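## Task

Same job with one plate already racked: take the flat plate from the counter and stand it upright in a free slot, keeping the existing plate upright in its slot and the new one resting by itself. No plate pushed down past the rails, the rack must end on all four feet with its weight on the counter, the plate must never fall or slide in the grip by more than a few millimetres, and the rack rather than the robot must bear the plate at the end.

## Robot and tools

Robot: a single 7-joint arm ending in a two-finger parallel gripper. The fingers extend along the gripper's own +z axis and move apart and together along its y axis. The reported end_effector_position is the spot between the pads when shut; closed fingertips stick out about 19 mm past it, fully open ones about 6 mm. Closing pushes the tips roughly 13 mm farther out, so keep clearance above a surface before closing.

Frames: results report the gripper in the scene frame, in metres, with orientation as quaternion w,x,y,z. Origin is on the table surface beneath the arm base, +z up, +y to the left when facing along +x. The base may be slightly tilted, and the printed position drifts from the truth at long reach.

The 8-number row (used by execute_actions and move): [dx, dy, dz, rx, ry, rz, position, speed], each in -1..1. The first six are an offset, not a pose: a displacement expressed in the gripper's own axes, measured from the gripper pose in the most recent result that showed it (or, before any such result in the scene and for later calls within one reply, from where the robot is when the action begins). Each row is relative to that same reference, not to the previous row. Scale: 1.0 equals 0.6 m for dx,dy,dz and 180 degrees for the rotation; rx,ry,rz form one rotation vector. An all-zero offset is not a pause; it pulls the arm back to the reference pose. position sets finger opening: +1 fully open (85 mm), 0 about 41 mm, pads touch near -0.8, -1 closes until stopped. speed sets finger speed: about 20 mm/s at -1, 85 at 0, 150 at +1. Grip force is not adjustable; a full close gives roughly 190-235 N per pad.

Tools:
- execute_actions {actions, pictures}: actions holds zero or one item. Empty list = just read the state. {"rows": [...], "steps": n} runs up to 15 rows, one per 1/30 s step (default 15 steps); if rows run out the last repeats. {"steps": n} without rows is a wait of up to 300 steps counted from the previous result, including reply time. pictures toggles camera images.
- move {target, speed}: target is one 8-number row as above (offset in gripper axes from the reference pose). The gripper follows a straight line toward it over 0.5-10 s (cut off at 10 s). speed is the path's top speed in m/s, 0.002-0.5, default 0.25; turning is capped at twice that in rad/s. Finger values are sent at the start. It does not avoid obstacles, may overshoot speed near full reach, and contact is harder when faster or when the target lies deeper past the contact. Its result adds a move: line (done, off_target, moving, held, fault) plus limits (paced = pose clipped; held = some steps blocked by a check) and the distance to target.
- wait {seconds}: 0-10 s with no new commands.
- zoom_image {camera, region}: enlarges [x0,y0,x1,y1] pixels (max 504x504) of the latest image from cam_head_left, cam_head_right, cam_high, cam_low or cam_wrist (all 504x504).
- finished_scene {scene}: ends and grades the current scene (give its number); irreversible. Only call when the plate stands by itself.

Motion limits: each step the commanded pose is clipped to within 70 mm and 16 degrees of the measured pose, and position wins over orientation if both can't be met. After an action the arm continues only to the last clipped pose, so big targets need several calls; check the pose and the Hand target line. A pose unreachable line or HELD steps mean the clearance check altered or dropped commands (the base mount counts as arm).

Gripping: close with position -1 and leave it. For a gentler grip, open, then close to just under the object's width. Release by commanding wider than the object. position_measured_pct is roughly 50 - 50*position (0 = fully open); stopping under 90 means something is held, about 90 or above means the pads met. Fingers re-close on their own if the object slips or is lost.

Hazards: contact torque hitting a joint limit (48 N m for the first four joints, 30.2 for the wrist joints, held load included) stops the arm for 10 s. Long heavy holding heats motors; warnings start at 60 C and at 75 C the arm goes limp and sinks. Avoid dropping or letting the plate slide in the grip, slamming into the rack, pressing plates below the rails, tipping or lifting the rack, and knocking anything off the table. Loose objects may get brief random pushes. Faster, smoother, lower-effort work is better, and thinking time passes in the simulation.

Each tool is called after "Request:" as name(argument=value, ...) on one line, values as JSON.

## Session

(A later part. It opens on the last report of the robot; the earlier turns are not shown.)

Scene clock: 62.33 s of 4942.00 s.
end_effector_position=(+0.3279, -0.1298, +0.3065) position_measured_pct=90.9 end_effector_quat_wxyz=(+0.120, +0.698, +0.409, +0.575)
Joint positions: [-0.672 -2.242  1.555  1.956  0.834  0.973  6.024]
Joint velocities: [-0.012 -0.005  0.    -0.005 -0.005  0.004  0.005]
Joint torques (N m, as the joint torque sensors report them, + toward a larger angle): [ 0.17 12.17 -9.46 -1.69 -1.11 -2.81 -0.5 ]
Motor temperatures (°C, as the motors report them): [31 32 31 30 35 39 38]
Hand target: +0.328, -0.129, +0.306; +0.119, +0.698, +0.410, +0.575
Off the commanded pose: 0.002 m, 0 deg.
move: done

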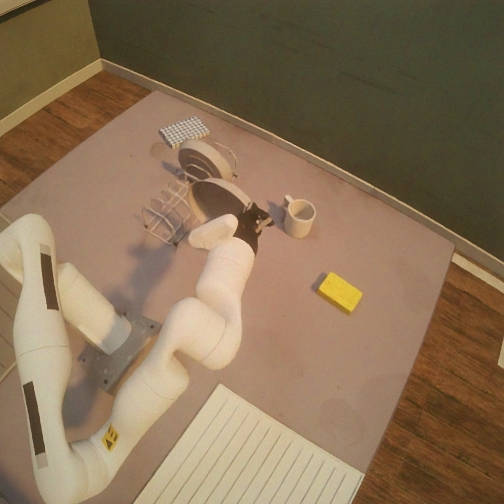

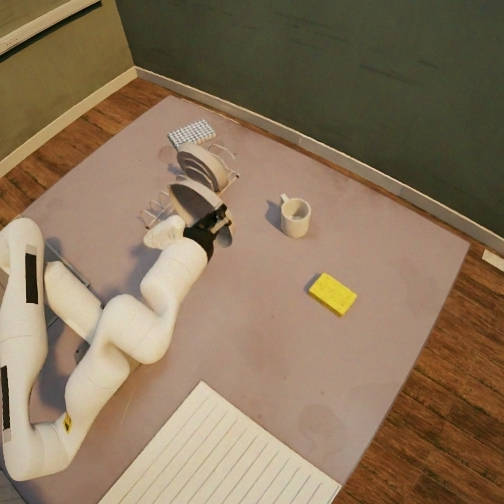

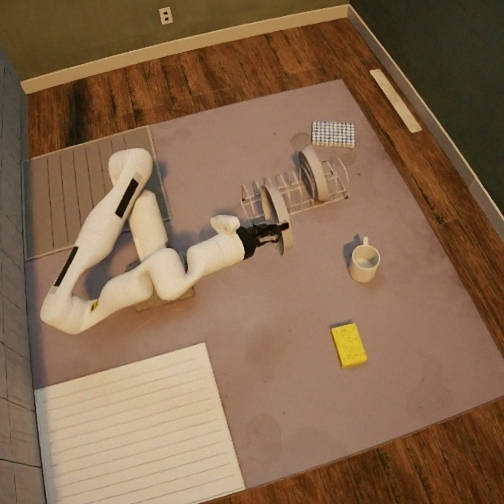

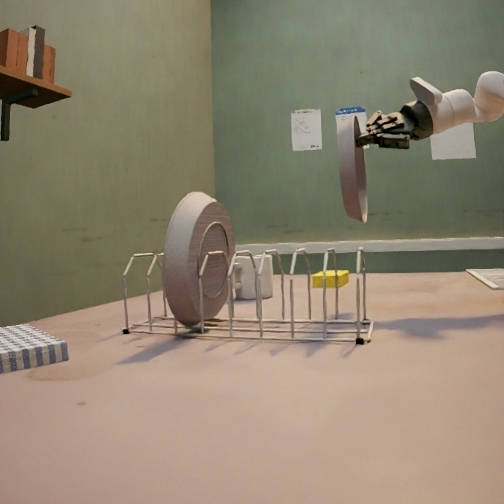

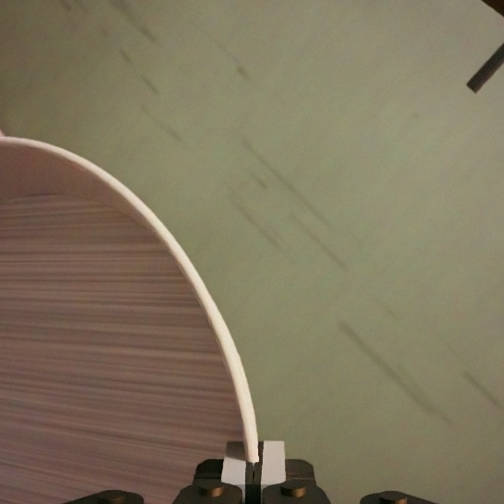

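Request:
move(target=[0.2295,-0.172,0.2833,0,0.0212,-0.0102,-1,-0.8], speed=0.15)

Request:
zoom_image(camera="cam_low", region=[180, 70, 380, 350])

Scene clock: 75.70 s of 4942.00 s.
end_effector_position=(+0.4370, +0.0849, +0.2846) position_measured_pct=90.9 end_effector_quat_wxyz=(+0.116, +0.672, +0.424, +0.595)
Joint positions: [-1.175 -2.147  1.462  2.469  1.971  0.464  4.727]
Joint velocities: [-0.008 -0.023 -0.012  0.012  0.028  0.025 -0.031]
Joint torques (N m, as the joint torque sensors report them, + toward a larger angle): [ 3.91 10.85 -8.21 -4.    1.22 -2.55 -0.38]
Motor temperatures (°C, as the motors report them): [31 32 31 30 35 39 38]
Hand target: +0.437, +0.085, +0.284; +0.115, +0.672, +0.424, +0.596
Off the commanded pose: 0.000 m, 0 deg.
After step 90, 7.60 s passed at rest.
move: done

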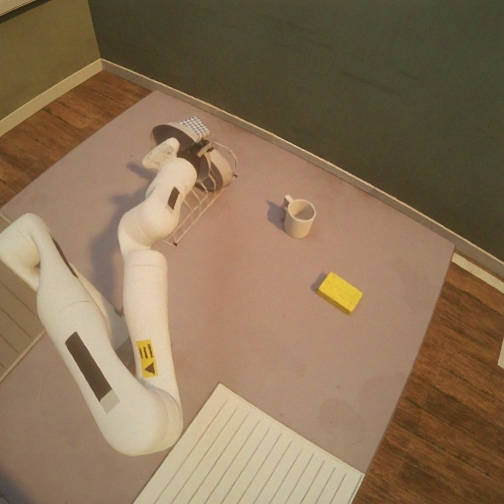

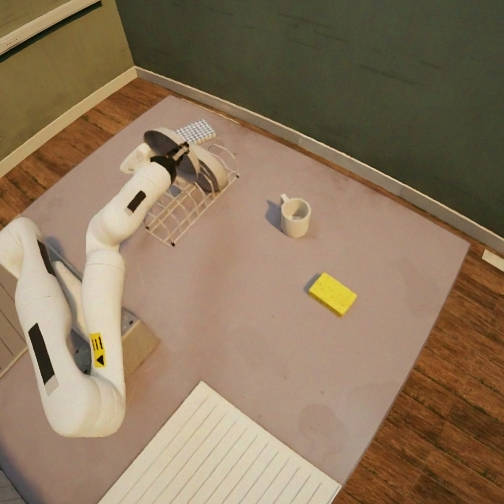

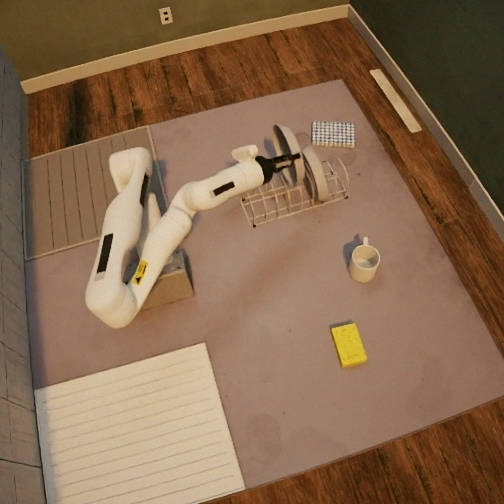

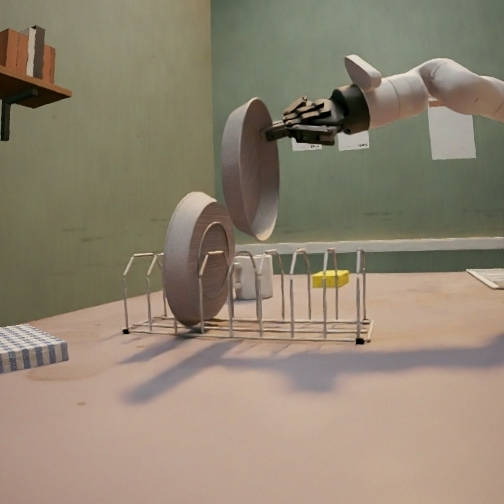

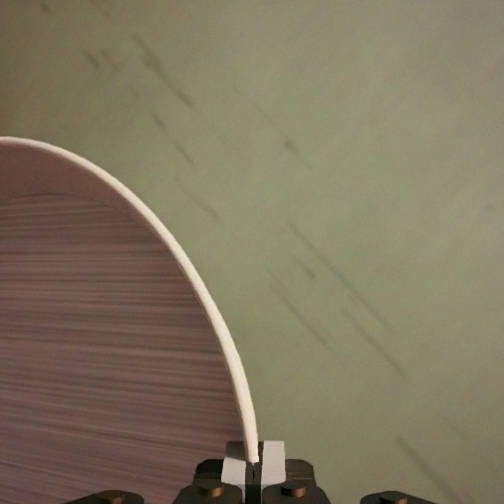

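Region (180, 70, 380, 350) of cam_low's 504x504 image, scaled by 1.800, with more detail than that image has; it fills the left 360 columns of this view, and the rest is white.

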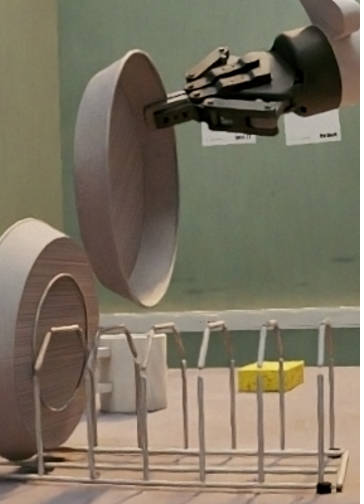

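Request:
move(target=[-0.0102,-0.02,-0.0143,-0.0138,0.0119,-0.0068,-1,-0.8], speed=0.05)

Request:
zoom_image(camera="cam_low", region=[180, 70, 380, 350])

Scene clock: 85.60 s of 4942.00 s.
end_effector_position=(+0.4246, +0.0849, +0.2744) position_measured_pct=90.9 end_effector_quat_wxyz=(+0.129, +0.654, +0.421, +0.615)
Joint positions: [-1.105 -2.251  1.532  2.517  2.063  0.475  4.759]
Joint velocities: [ 0.01  -0.007  0.005  0.001  0.007 -0.003 -0.002]
Joint torques (N m, as the joint torque sensors report them, + toward a larger angle): [ 3.29 10.87 -7.84 -2.72  1.2  -2.48  0.22]
Motor temperatures (°C, as the motors report them): [31 32 31 30 35 39 38]
Hand target: +0.425, +0.085, +0.275; +0.129, +0.654, +0.421, +0.615
Off the commanded pose: 0.000 m, 0 deg.
joint sent to its limit — the command would take joint 2 (shoulder) past its lower limit, so that joint was sent only as far as its limit.
After step 90, 6.00 s passed at rest.
move: done

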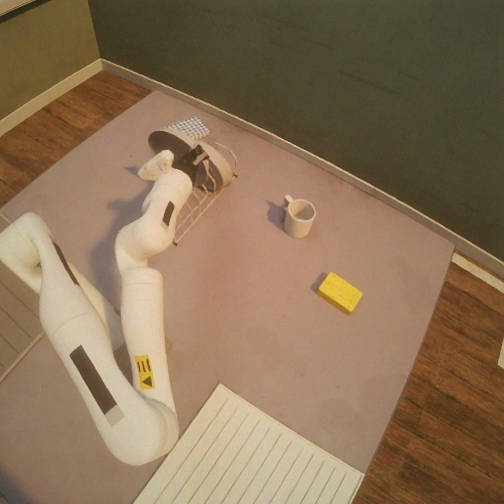

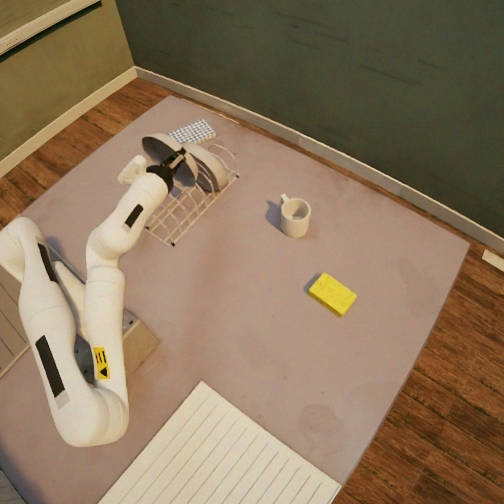

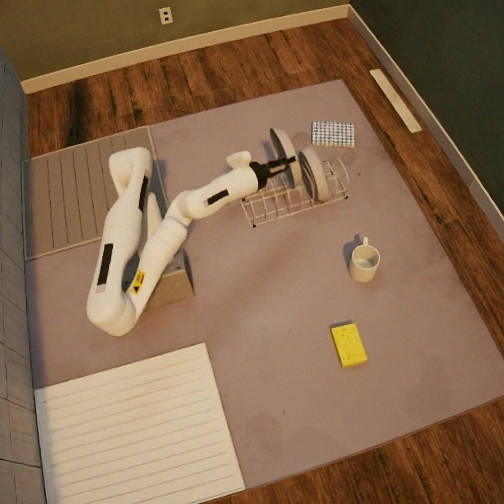

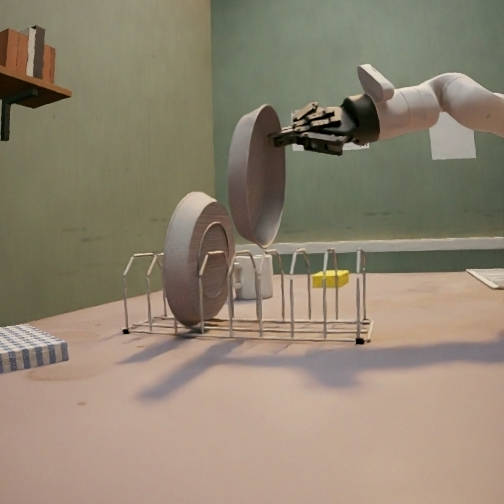

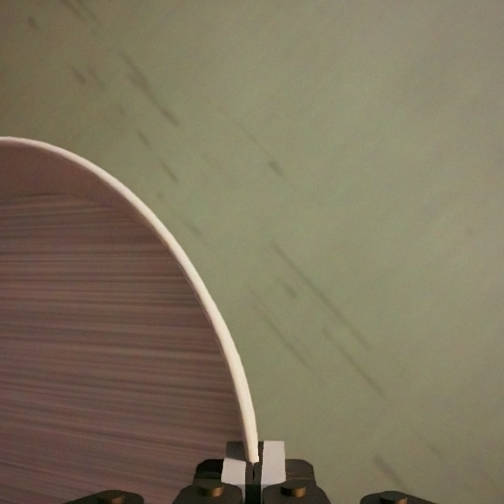

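Region (180, 70, 380, 350) of cam_low's 504x504 image, scaled by 1.800, with more detail than that image has; it fills the left 360 columns of this view, and the rest is white.

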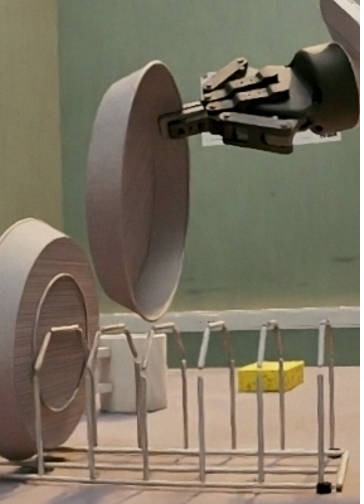

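Request:
move(target=[-0.0293,-0.0273,0.0118,0,0,0,-1,-0.8], speed=0.025)

Request:
zoom_image(camera="cam_low", region=[210, 220, 330, 345])

Scene clock: 91.53 s of 4942.00 s.
end_effector_position=(+0.4265, +0.0848, +0.2493) position_measured_pct=90.9 end_effector_quat_wxyz=(+0.129, +0.654, +0.421, +0.615)
Joint positions: [-1.104 -2.251  1.667  2.522  2.272  0.413  4.649]
Joint velocities: [ 0.    -0.001  0.007  0.001  0.024 -0.003 -0.018]
Joint torques (N m, as the joint torque sensors report them, + toward a larger angle): [ 3.68 10.06 -8.11 -1.21  1.22 -2.06 -0.3 ]
Motor temperatures (°C, as the motors report them): [31 32 31 30 35 39 38]
Hand target: +0.427, +0.085, +0.249; +0.129, +0.654, +0.421, +0.615
Off the commanded pose: 0.000 m, 0 deg.
joint sent to its limit — the command would take joint 2 (shoulder) past its lower limit, so that joint was sent only as far as its limit.
After step 90, 1.67 s passed at rest.
move: done

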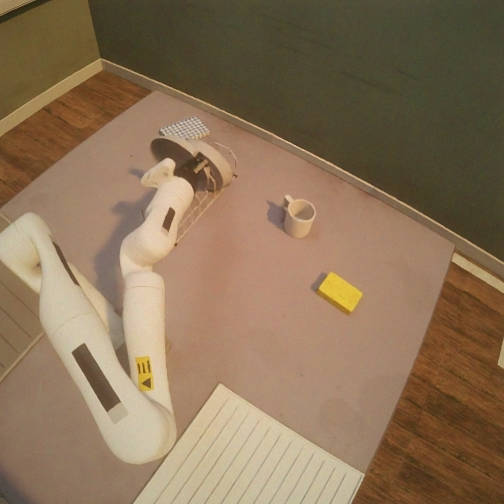

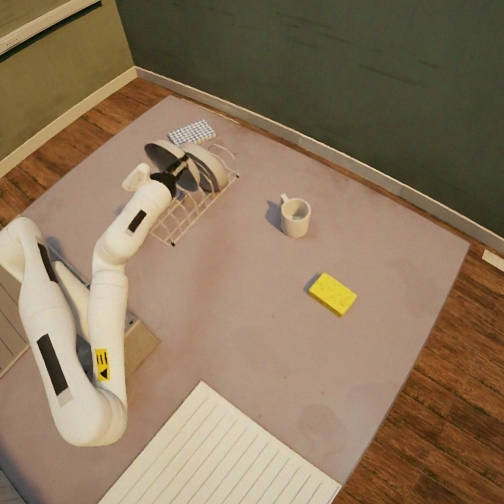

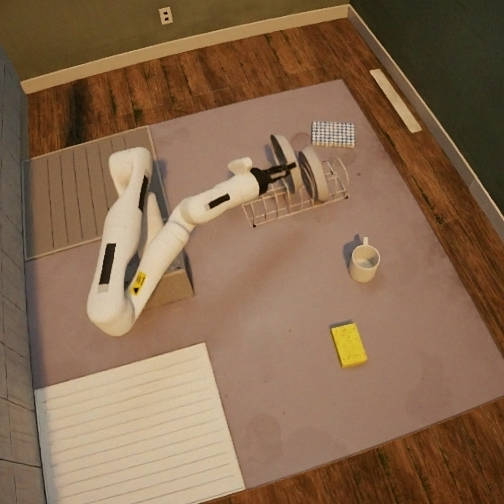

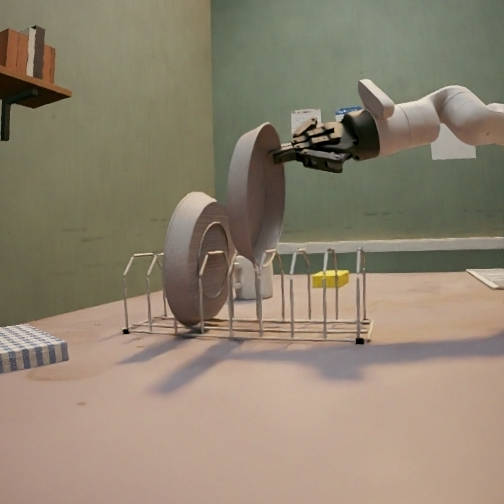

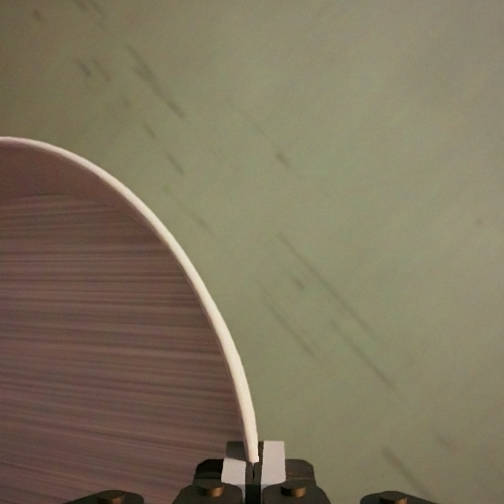

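Region (210, 220, 330, 345) of cam_low's 504x504 image, scaled by 4.032, with more detail than that image has; it fills the left 484 columns of this view, and the rest is white.

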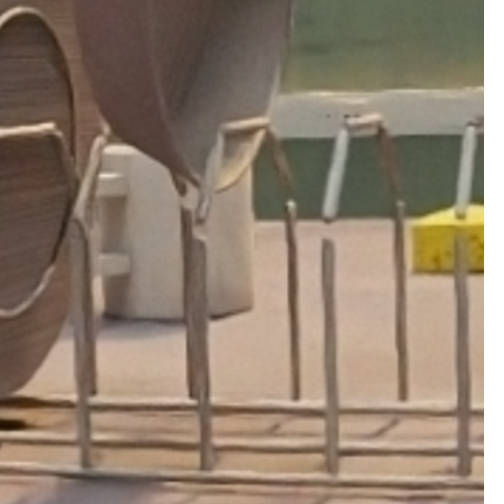

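Request:
move(target=[-0.0225,-0.0255,0.0009,0,0,0,-1,-0.8], speed=0.025)

Request:
zoom_image(camera="cam_low", region=[210, 220, 330, 345])

Request:
zoom_image(camera="cam_high", region=[250, 130, 350, 230])

Scene clock: 96.50 s of 4942.00 s.
end_effector_position=(+0.4226, +0.0845, +0.2290) position_measured_pct=90.9 end_effector_quat_wxyz=(+0.129, +0.654, +0.422, +0.614)
Joint positions: [-1.087 -2.251  1.784  2.529  2.453  0.368  4.549]
Joint velocities: [-0.     0.001  0.006  0.002  0.024 -0.002 -0.019]
Joint torques (N m, as the joint torque sensors report them, + toward a larger angle): [ 3.49  9.98 -7.32 -0.19  1.38 -1.89 -0.15]
Motor temperatures (°C, as the motors report them): [31 32 31 30 35 39 38]
Hand target: +0.423, +0.085, +0.229; +0.129, +0.654, +0.422, +0.615
Off the commanded pose: 0.000 m, 0 deg.
joint sent to its limit — the command would take joint 2 (shoulder) past its lower limit, so that joint was sent only as far as its limit.
After step 90, 0.87 s passed at rest.
move: done

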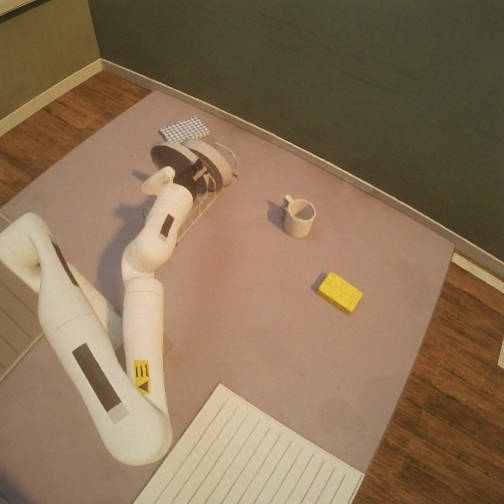

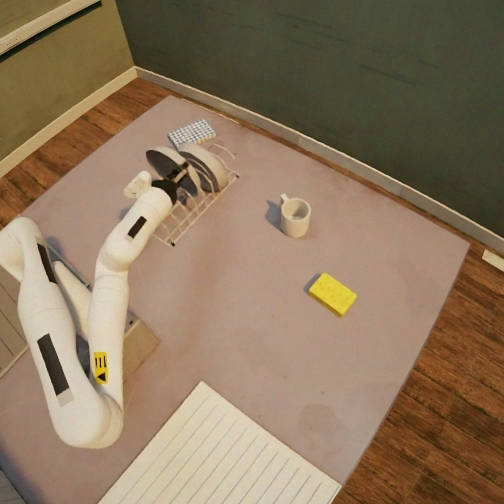

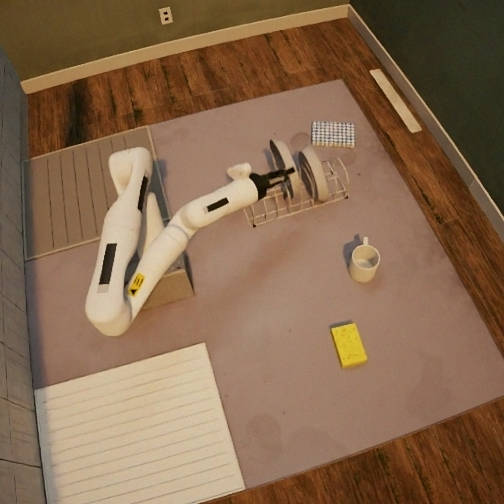

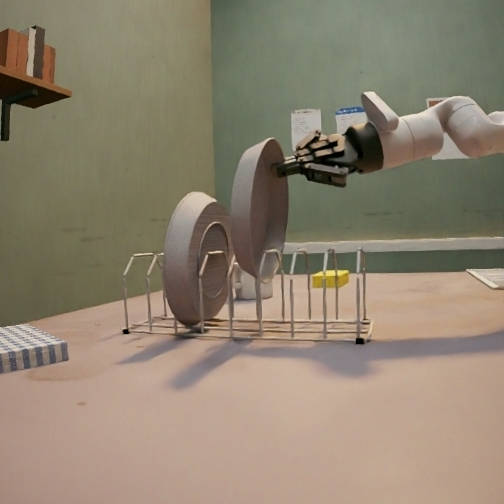

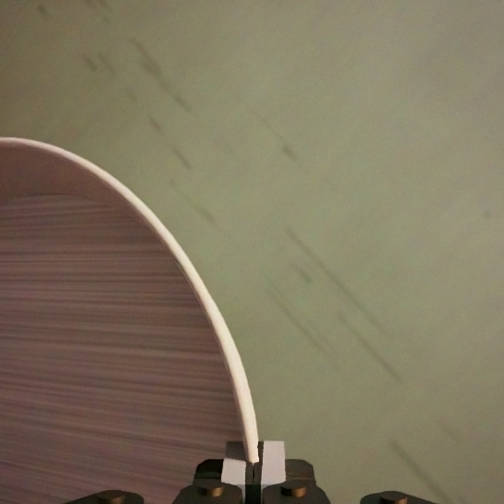

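Region (210, 220, 330, 345) of cam_low's 504x504 image, scaled by 4.032, with more detail than that image has; it fills the left 484 columns of this view, and the rest is white.

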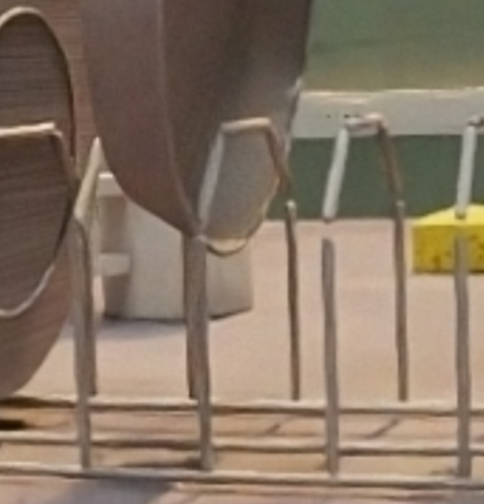

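Region (250, 130, 350, 230) of cam_high's 504x504 image, scaled by 5.040, with more detail than that image has.

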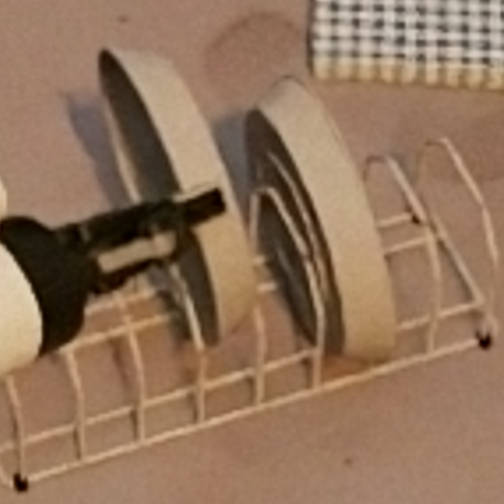

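Request:
move(target=[-0.029,-0.0286,0.0088,0,0,0,-1,-0.8], speed=0.025)

Request:
zoom_image(camera="cam_low", region=[210, 220, 330, 345])

Request:
zoom_image(camera="cam_high", region=[250, 130, 350, 230])

Scene clock: 102.83 s of 4942.00 s.
end_effector_position=(+0.4229, +0.0835, +0.2041) position_measured_pct=90.9 end_effector_quat_wxyz=(+0.130, +0.655, +0.422, +0.614)
Joint positions: [-1.096 -2.251  1.916  2.521  2.755  0.328  4.348]
Joint velocities: [-0.004  0.001  0.012  0.002  0.05   0.002 -0.042]
Joint torques (N m, as the joint torque sensors report them, + toward a larger angle): [ 2.46 10.09 -7.13  1.59  0.88 -1.56  0.17]
Motor temperatures (°C, as the motors report them): [31 32 31 30 35 39 38]
Hand target: +0.423, +0.084, +0.204; +0.129, +0.654, +0.422, +0.614
Off the commanded pose: 0.001 m, 0 deg.
joint sent to its limit — the command would take joint 2 (shoulder) past its lower limit, so that joint was sent only as far as its limit.
After step 90, 2.03 s passed at rest.
move: done

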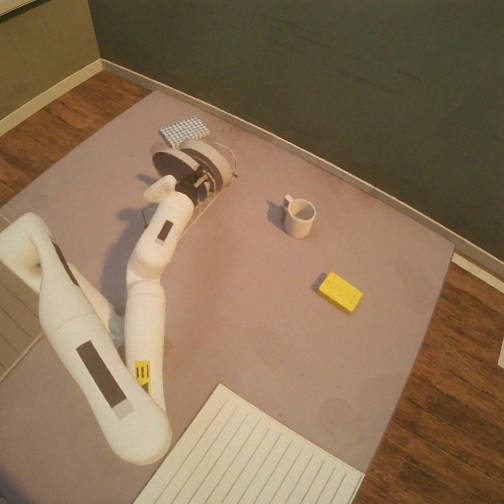

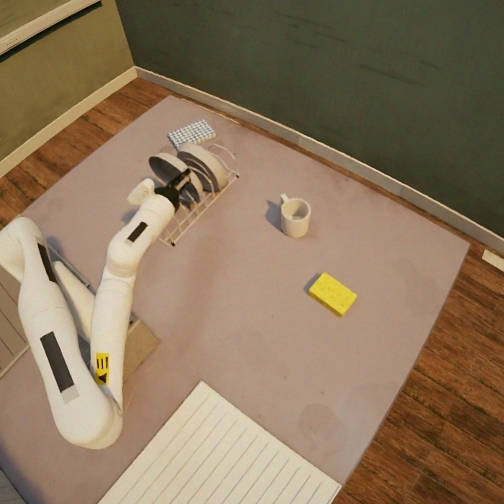

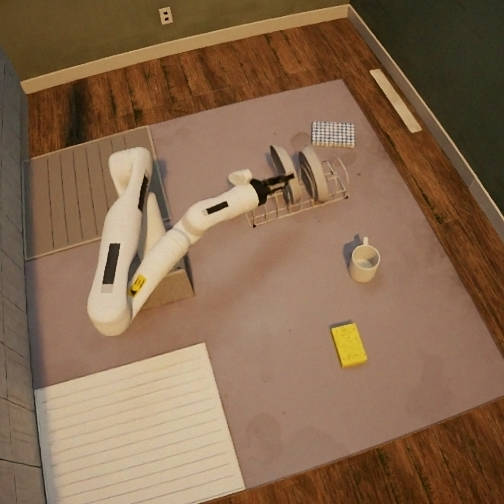

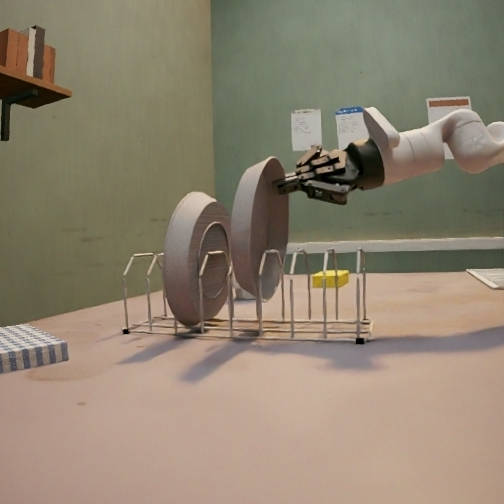

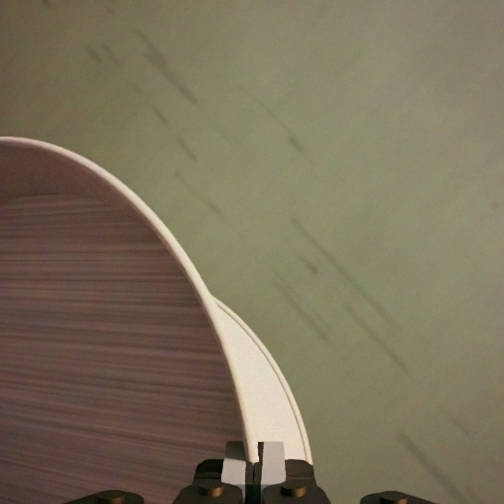

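Region (210, 220, 330, 345) of cam_low's 504x504 image, scaled by 4.032, with more detail than that image has; it fills the left 484 columns of this view, and the rest is white.

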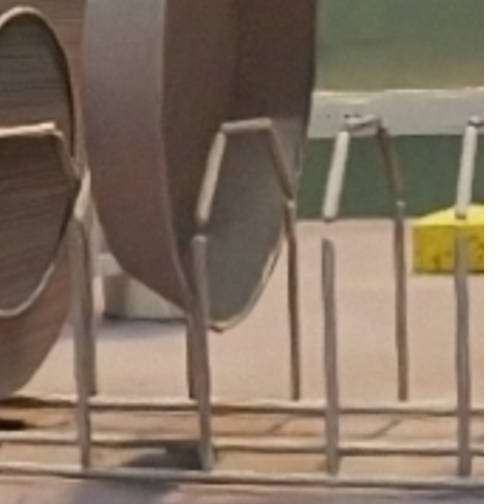

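Region (250, 130, 350, 230) of cam_high's 504x504 image, scaled by 5.040, with more detail than that image has.

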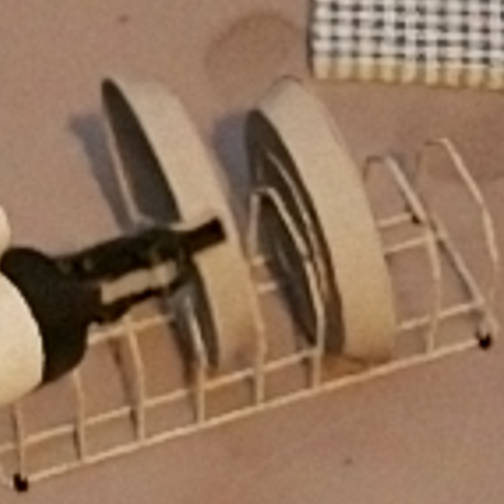

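Request:
move(target=[-0.0245,-0.0237,0.0153,0.0079,-0.0068,0.0039,-1,-0.8], speed=0.025)

Request:
zoom_image(camera="cam_low", region=[210, 220, 330, 345])

Request:
zoom_image(camera="cam_high", region=[250, 130, 350, 230])

Scene clock: 111.43 s of 4942.00 s.
end_effector_position=(+0.4277, +0.0837, +0.1824) position_measured_pct=90.9 end_effector_quat_wxyz=(+0.124, +0.665, +0.424, +0.602)
Joint positions: [-1.137 -2.251  1.957  2.507  2.858  0.338  4.268]
Joint velocities: [-0.005 -0.002  0.004 -0.001  0.013  0.001 -0.011]
Joint torques (N m, as the joint torque sensors report them, + toward a larger angle): [ 2.59 10.41 -7.07  2.11  1.06 -1.39 -0.57]
Motor temperatures (°C, as the motors report them): [31 32 31 30 35 39 38]
Hand target: +0.427, +0.085, +0.182; +0.123, +0.665, +0.424, +0.602
Off the commanded pose: 0.001 m, 0 deg.
joint sent to its limit — the command would take joint 2 (shoulder) past its lower limit, so that joint was sent only as far as its limit.
After step 90, 4.43 s passed at rest.
move: done

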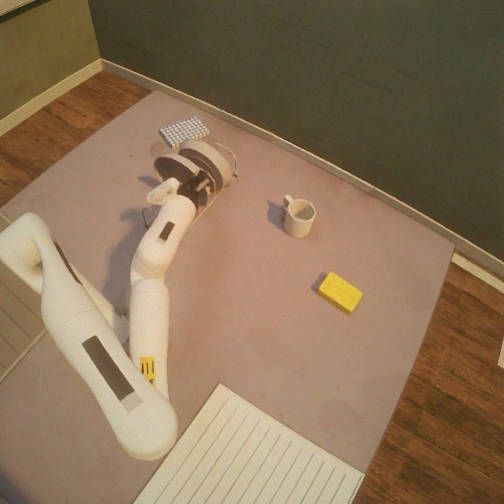

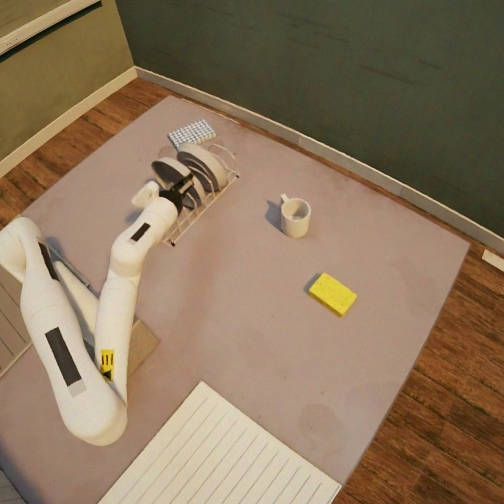

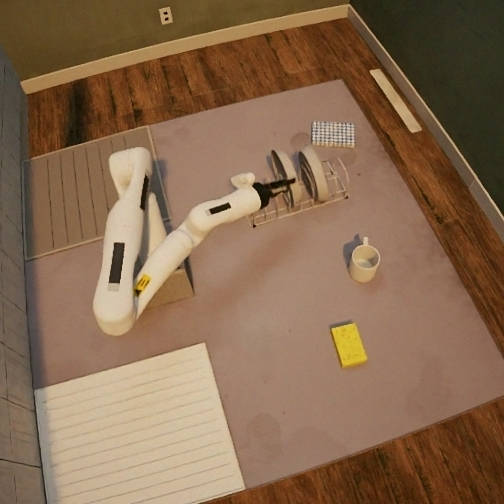

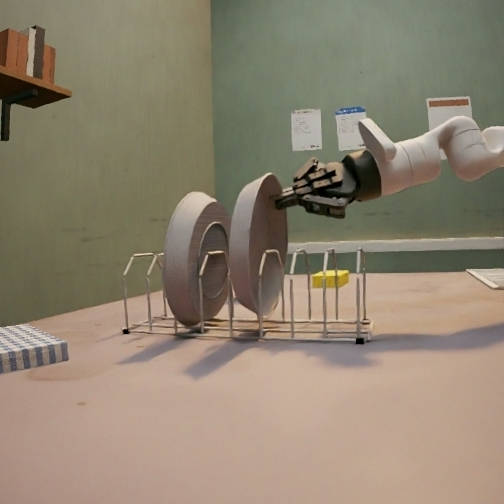

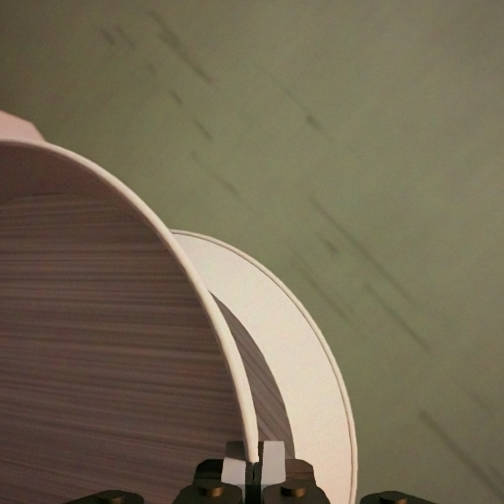

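Region (210, 220, 330, 345) of cam_low's 504x504 image, scaled by 4.032, with more detail than that image has; it fills the left 484 columns of this view, and the rest is white.

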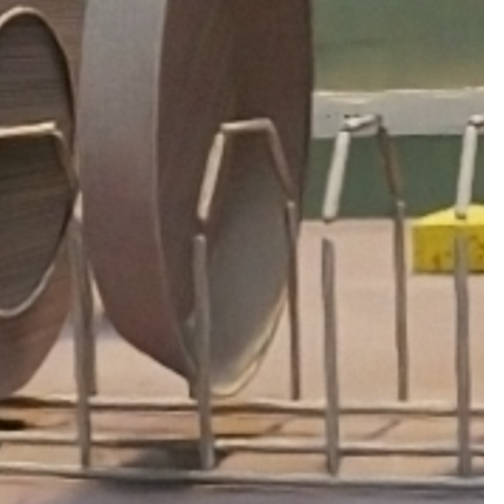

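Region (250, 130, 350, 230) of cam_high's 504x504 image, scaled by 5.040, with more detail than that image has.

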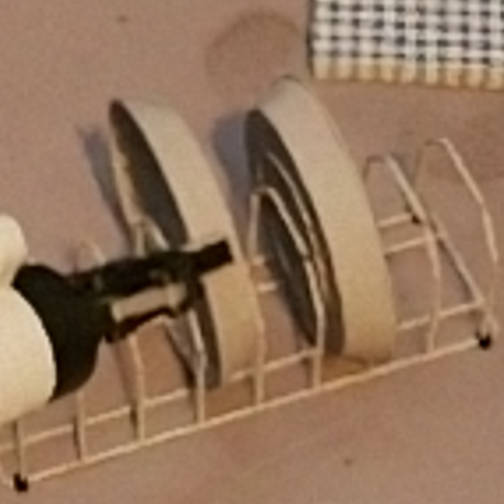

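Request:
move(target=[-0.0142,-0.0005,-0.001,0,0,0,-1,-0.8], speed=0.015)

Request:
zoom_image(camera="cam_low", region=[225, 295, 295, 345])

Request:
zoom_image(camera="cam_high", region=[250, 130, 350, 230])

Request:
zoom_image(camera="cam_head_right", region=[140, 130, 250, 240])

Scene clock: 119.07 s of 4942.00 s.
end_effector_position=(+0.4278, +0.0774, +0.1766) position_measured_pct=90.9 end_effector_quat_wxyz=(+0.125, +0.665, +0.424, +0.602)
Joint positions: [-1.122 -2.251  1.991  2.487  2.889  0.306  4.26 ]
Joint velocities: [ 0.003  0.001  0.005  0.     0.01  -0.004 -0.009]
Joint torques (N m, as the joint torque sensors report them, + toward a larger angle): [ 3.13 10.39 -7.01  1.73  0.9  -1.13  0.04]
Motor temperatures (°C, as the motors report them): [31 32 31 30 35 39 38]
Hand target: +0.428, +0.078, +0.176; +0.124, +0.665, +0.424, +0.602
Off the commanded pose: 0.000 m, 0 deg.
joint sent to its limit — the command would take joint 2 (shoulder) past its lower limit, so that joint was sent only as far as its limit.
After step 90, 3.83 s passed at rest.
move: done

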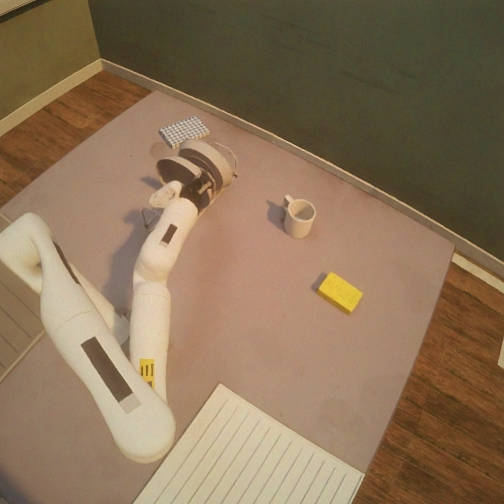

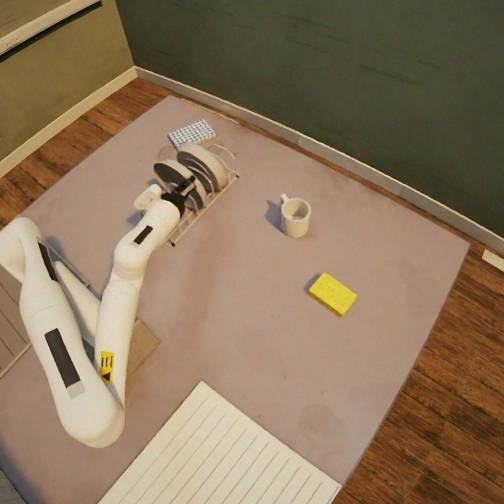

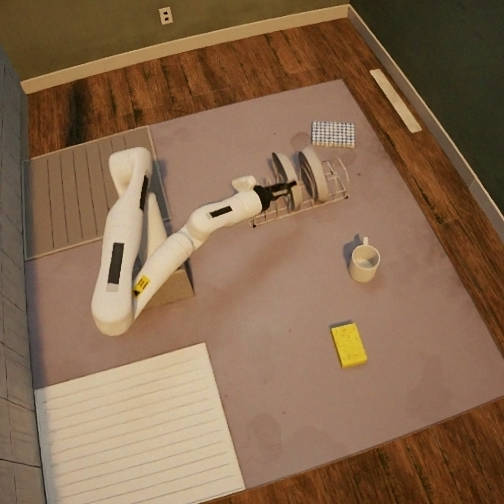

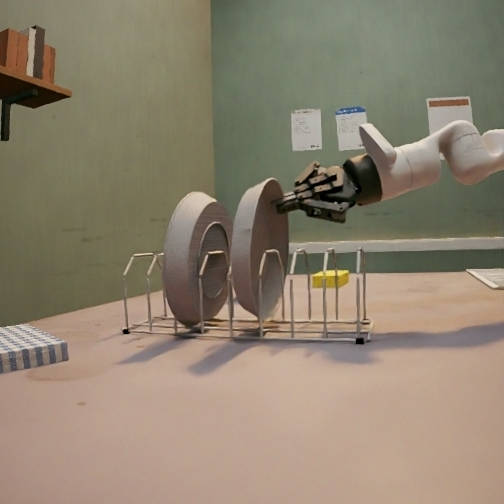

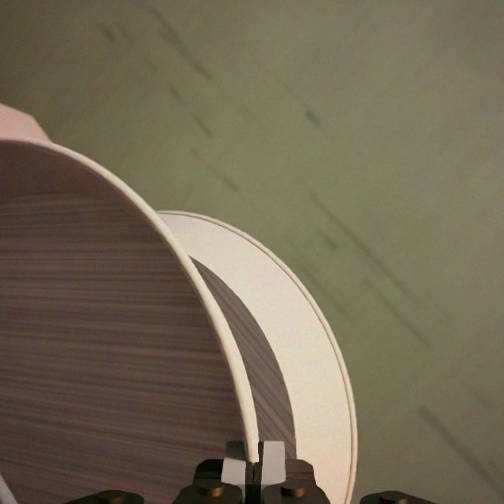

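Region (225, 295, 295, 345) of cam_low's 504x504 image, scaled by 7.200, with more detail than that image has; it fills the top 360 rows of this view, and the rest is white.

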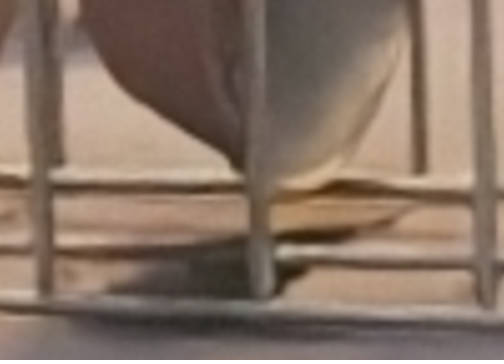

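Region (250, 130, 350, 230) of cam_high's 504x504 image, scaled by 5.040, with more detail than that image has.

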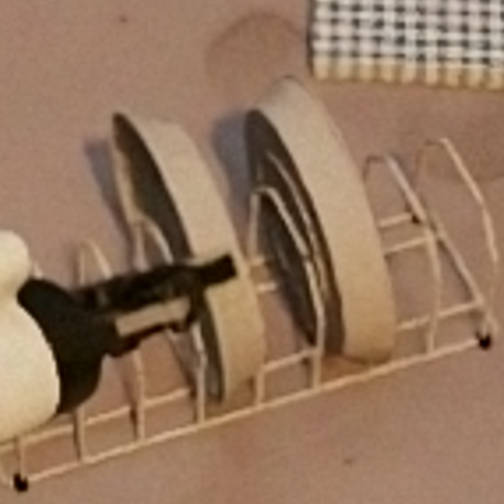

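Region (140, 130, 250, 240) of cam_head_right's 504x504 image, scaled by 4.582, with more detail than that image has.

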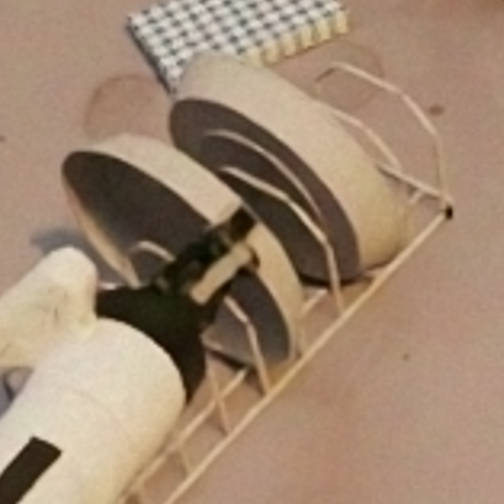

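Request:
move(target=[-0.0075,-0.0084,0.003,0,0,0,-1,-0.8], speed=0.01)

Request:
zoom_image(camera="cam_low", region=[225, 295, 295, 345])

Scene clock: 122.47 s of 4942.00 s.
end_effector_position=(+0.4281, +0.0769, +0.1699) position_measured_pct=90.9 end_effector_quat_wxyz=(+0.126, +0.666, +0.424, +0.601)
Joint positions: [-1.129 -2.251  2.023  2.483  2.991  0.304  4.182]
Joint velocities: [-0.002  0.     0.007  0.001  0.03   0.001 -0.026]
Joint torques (N m, as the joint torque sensors report them, + toward a larger angle): [ 3.08 10.41 -6.89  2.53  1.36 -1.    0.03]
Motor temperatures (°C, as the motors report them): [31 32 31 30 35 39 38]
Hand target: +0.428, +0.078, +0.170; +0.125, +0.665, +0.424, +0.602
Off the commanded pose: 0.001 m, 0 deg.
joint sent to its limit — the command would take joint 2 (shoulder) past its lower limit, so that joint was sent only as far as its limit.
move: done

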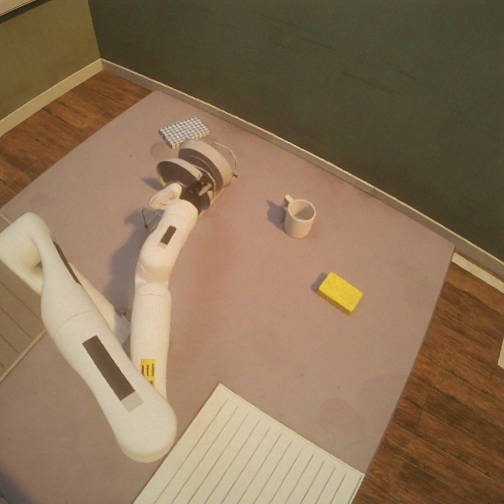

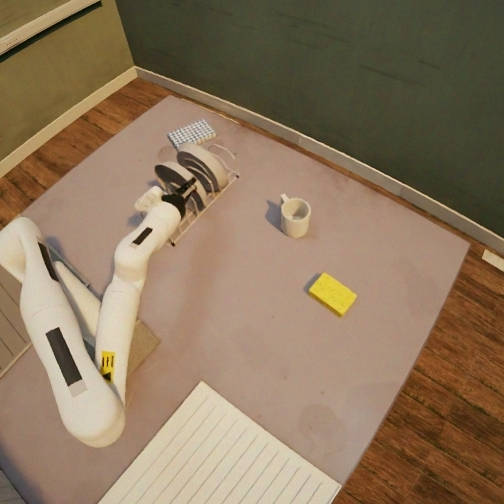

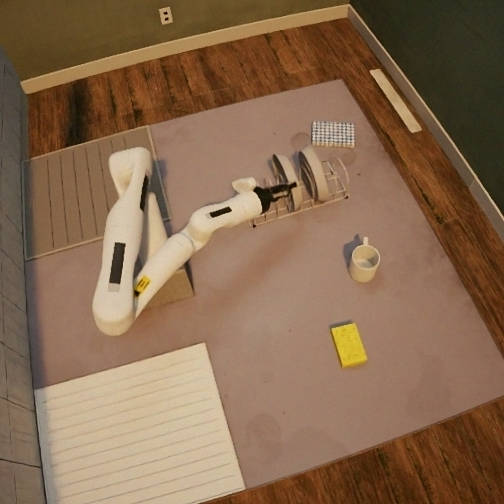

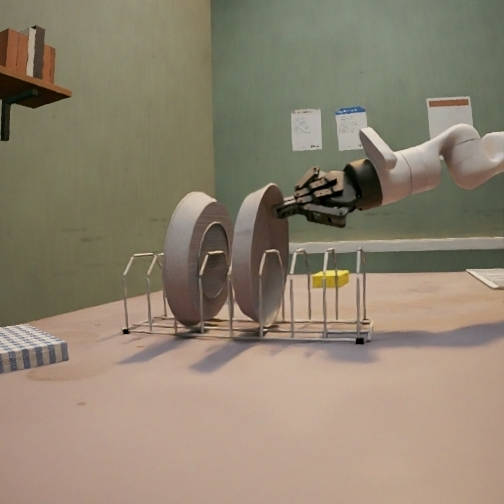

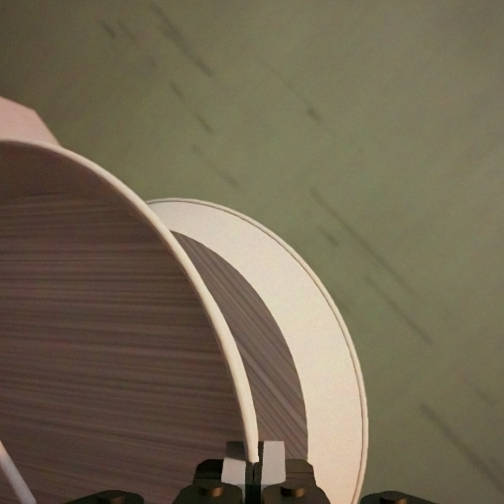

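Region (225, 295, 295, 345) of cam_low's 504x504 image, scaled by 7.200, with more detail than that image has; it fills the top 360 rows of this view, and the rest is white.

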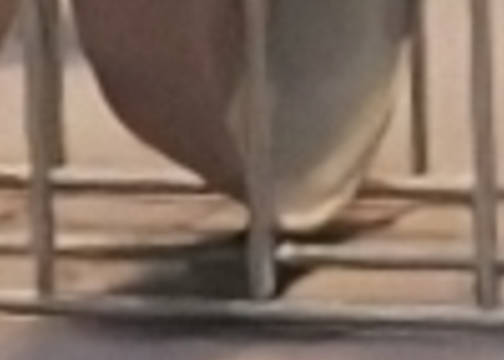

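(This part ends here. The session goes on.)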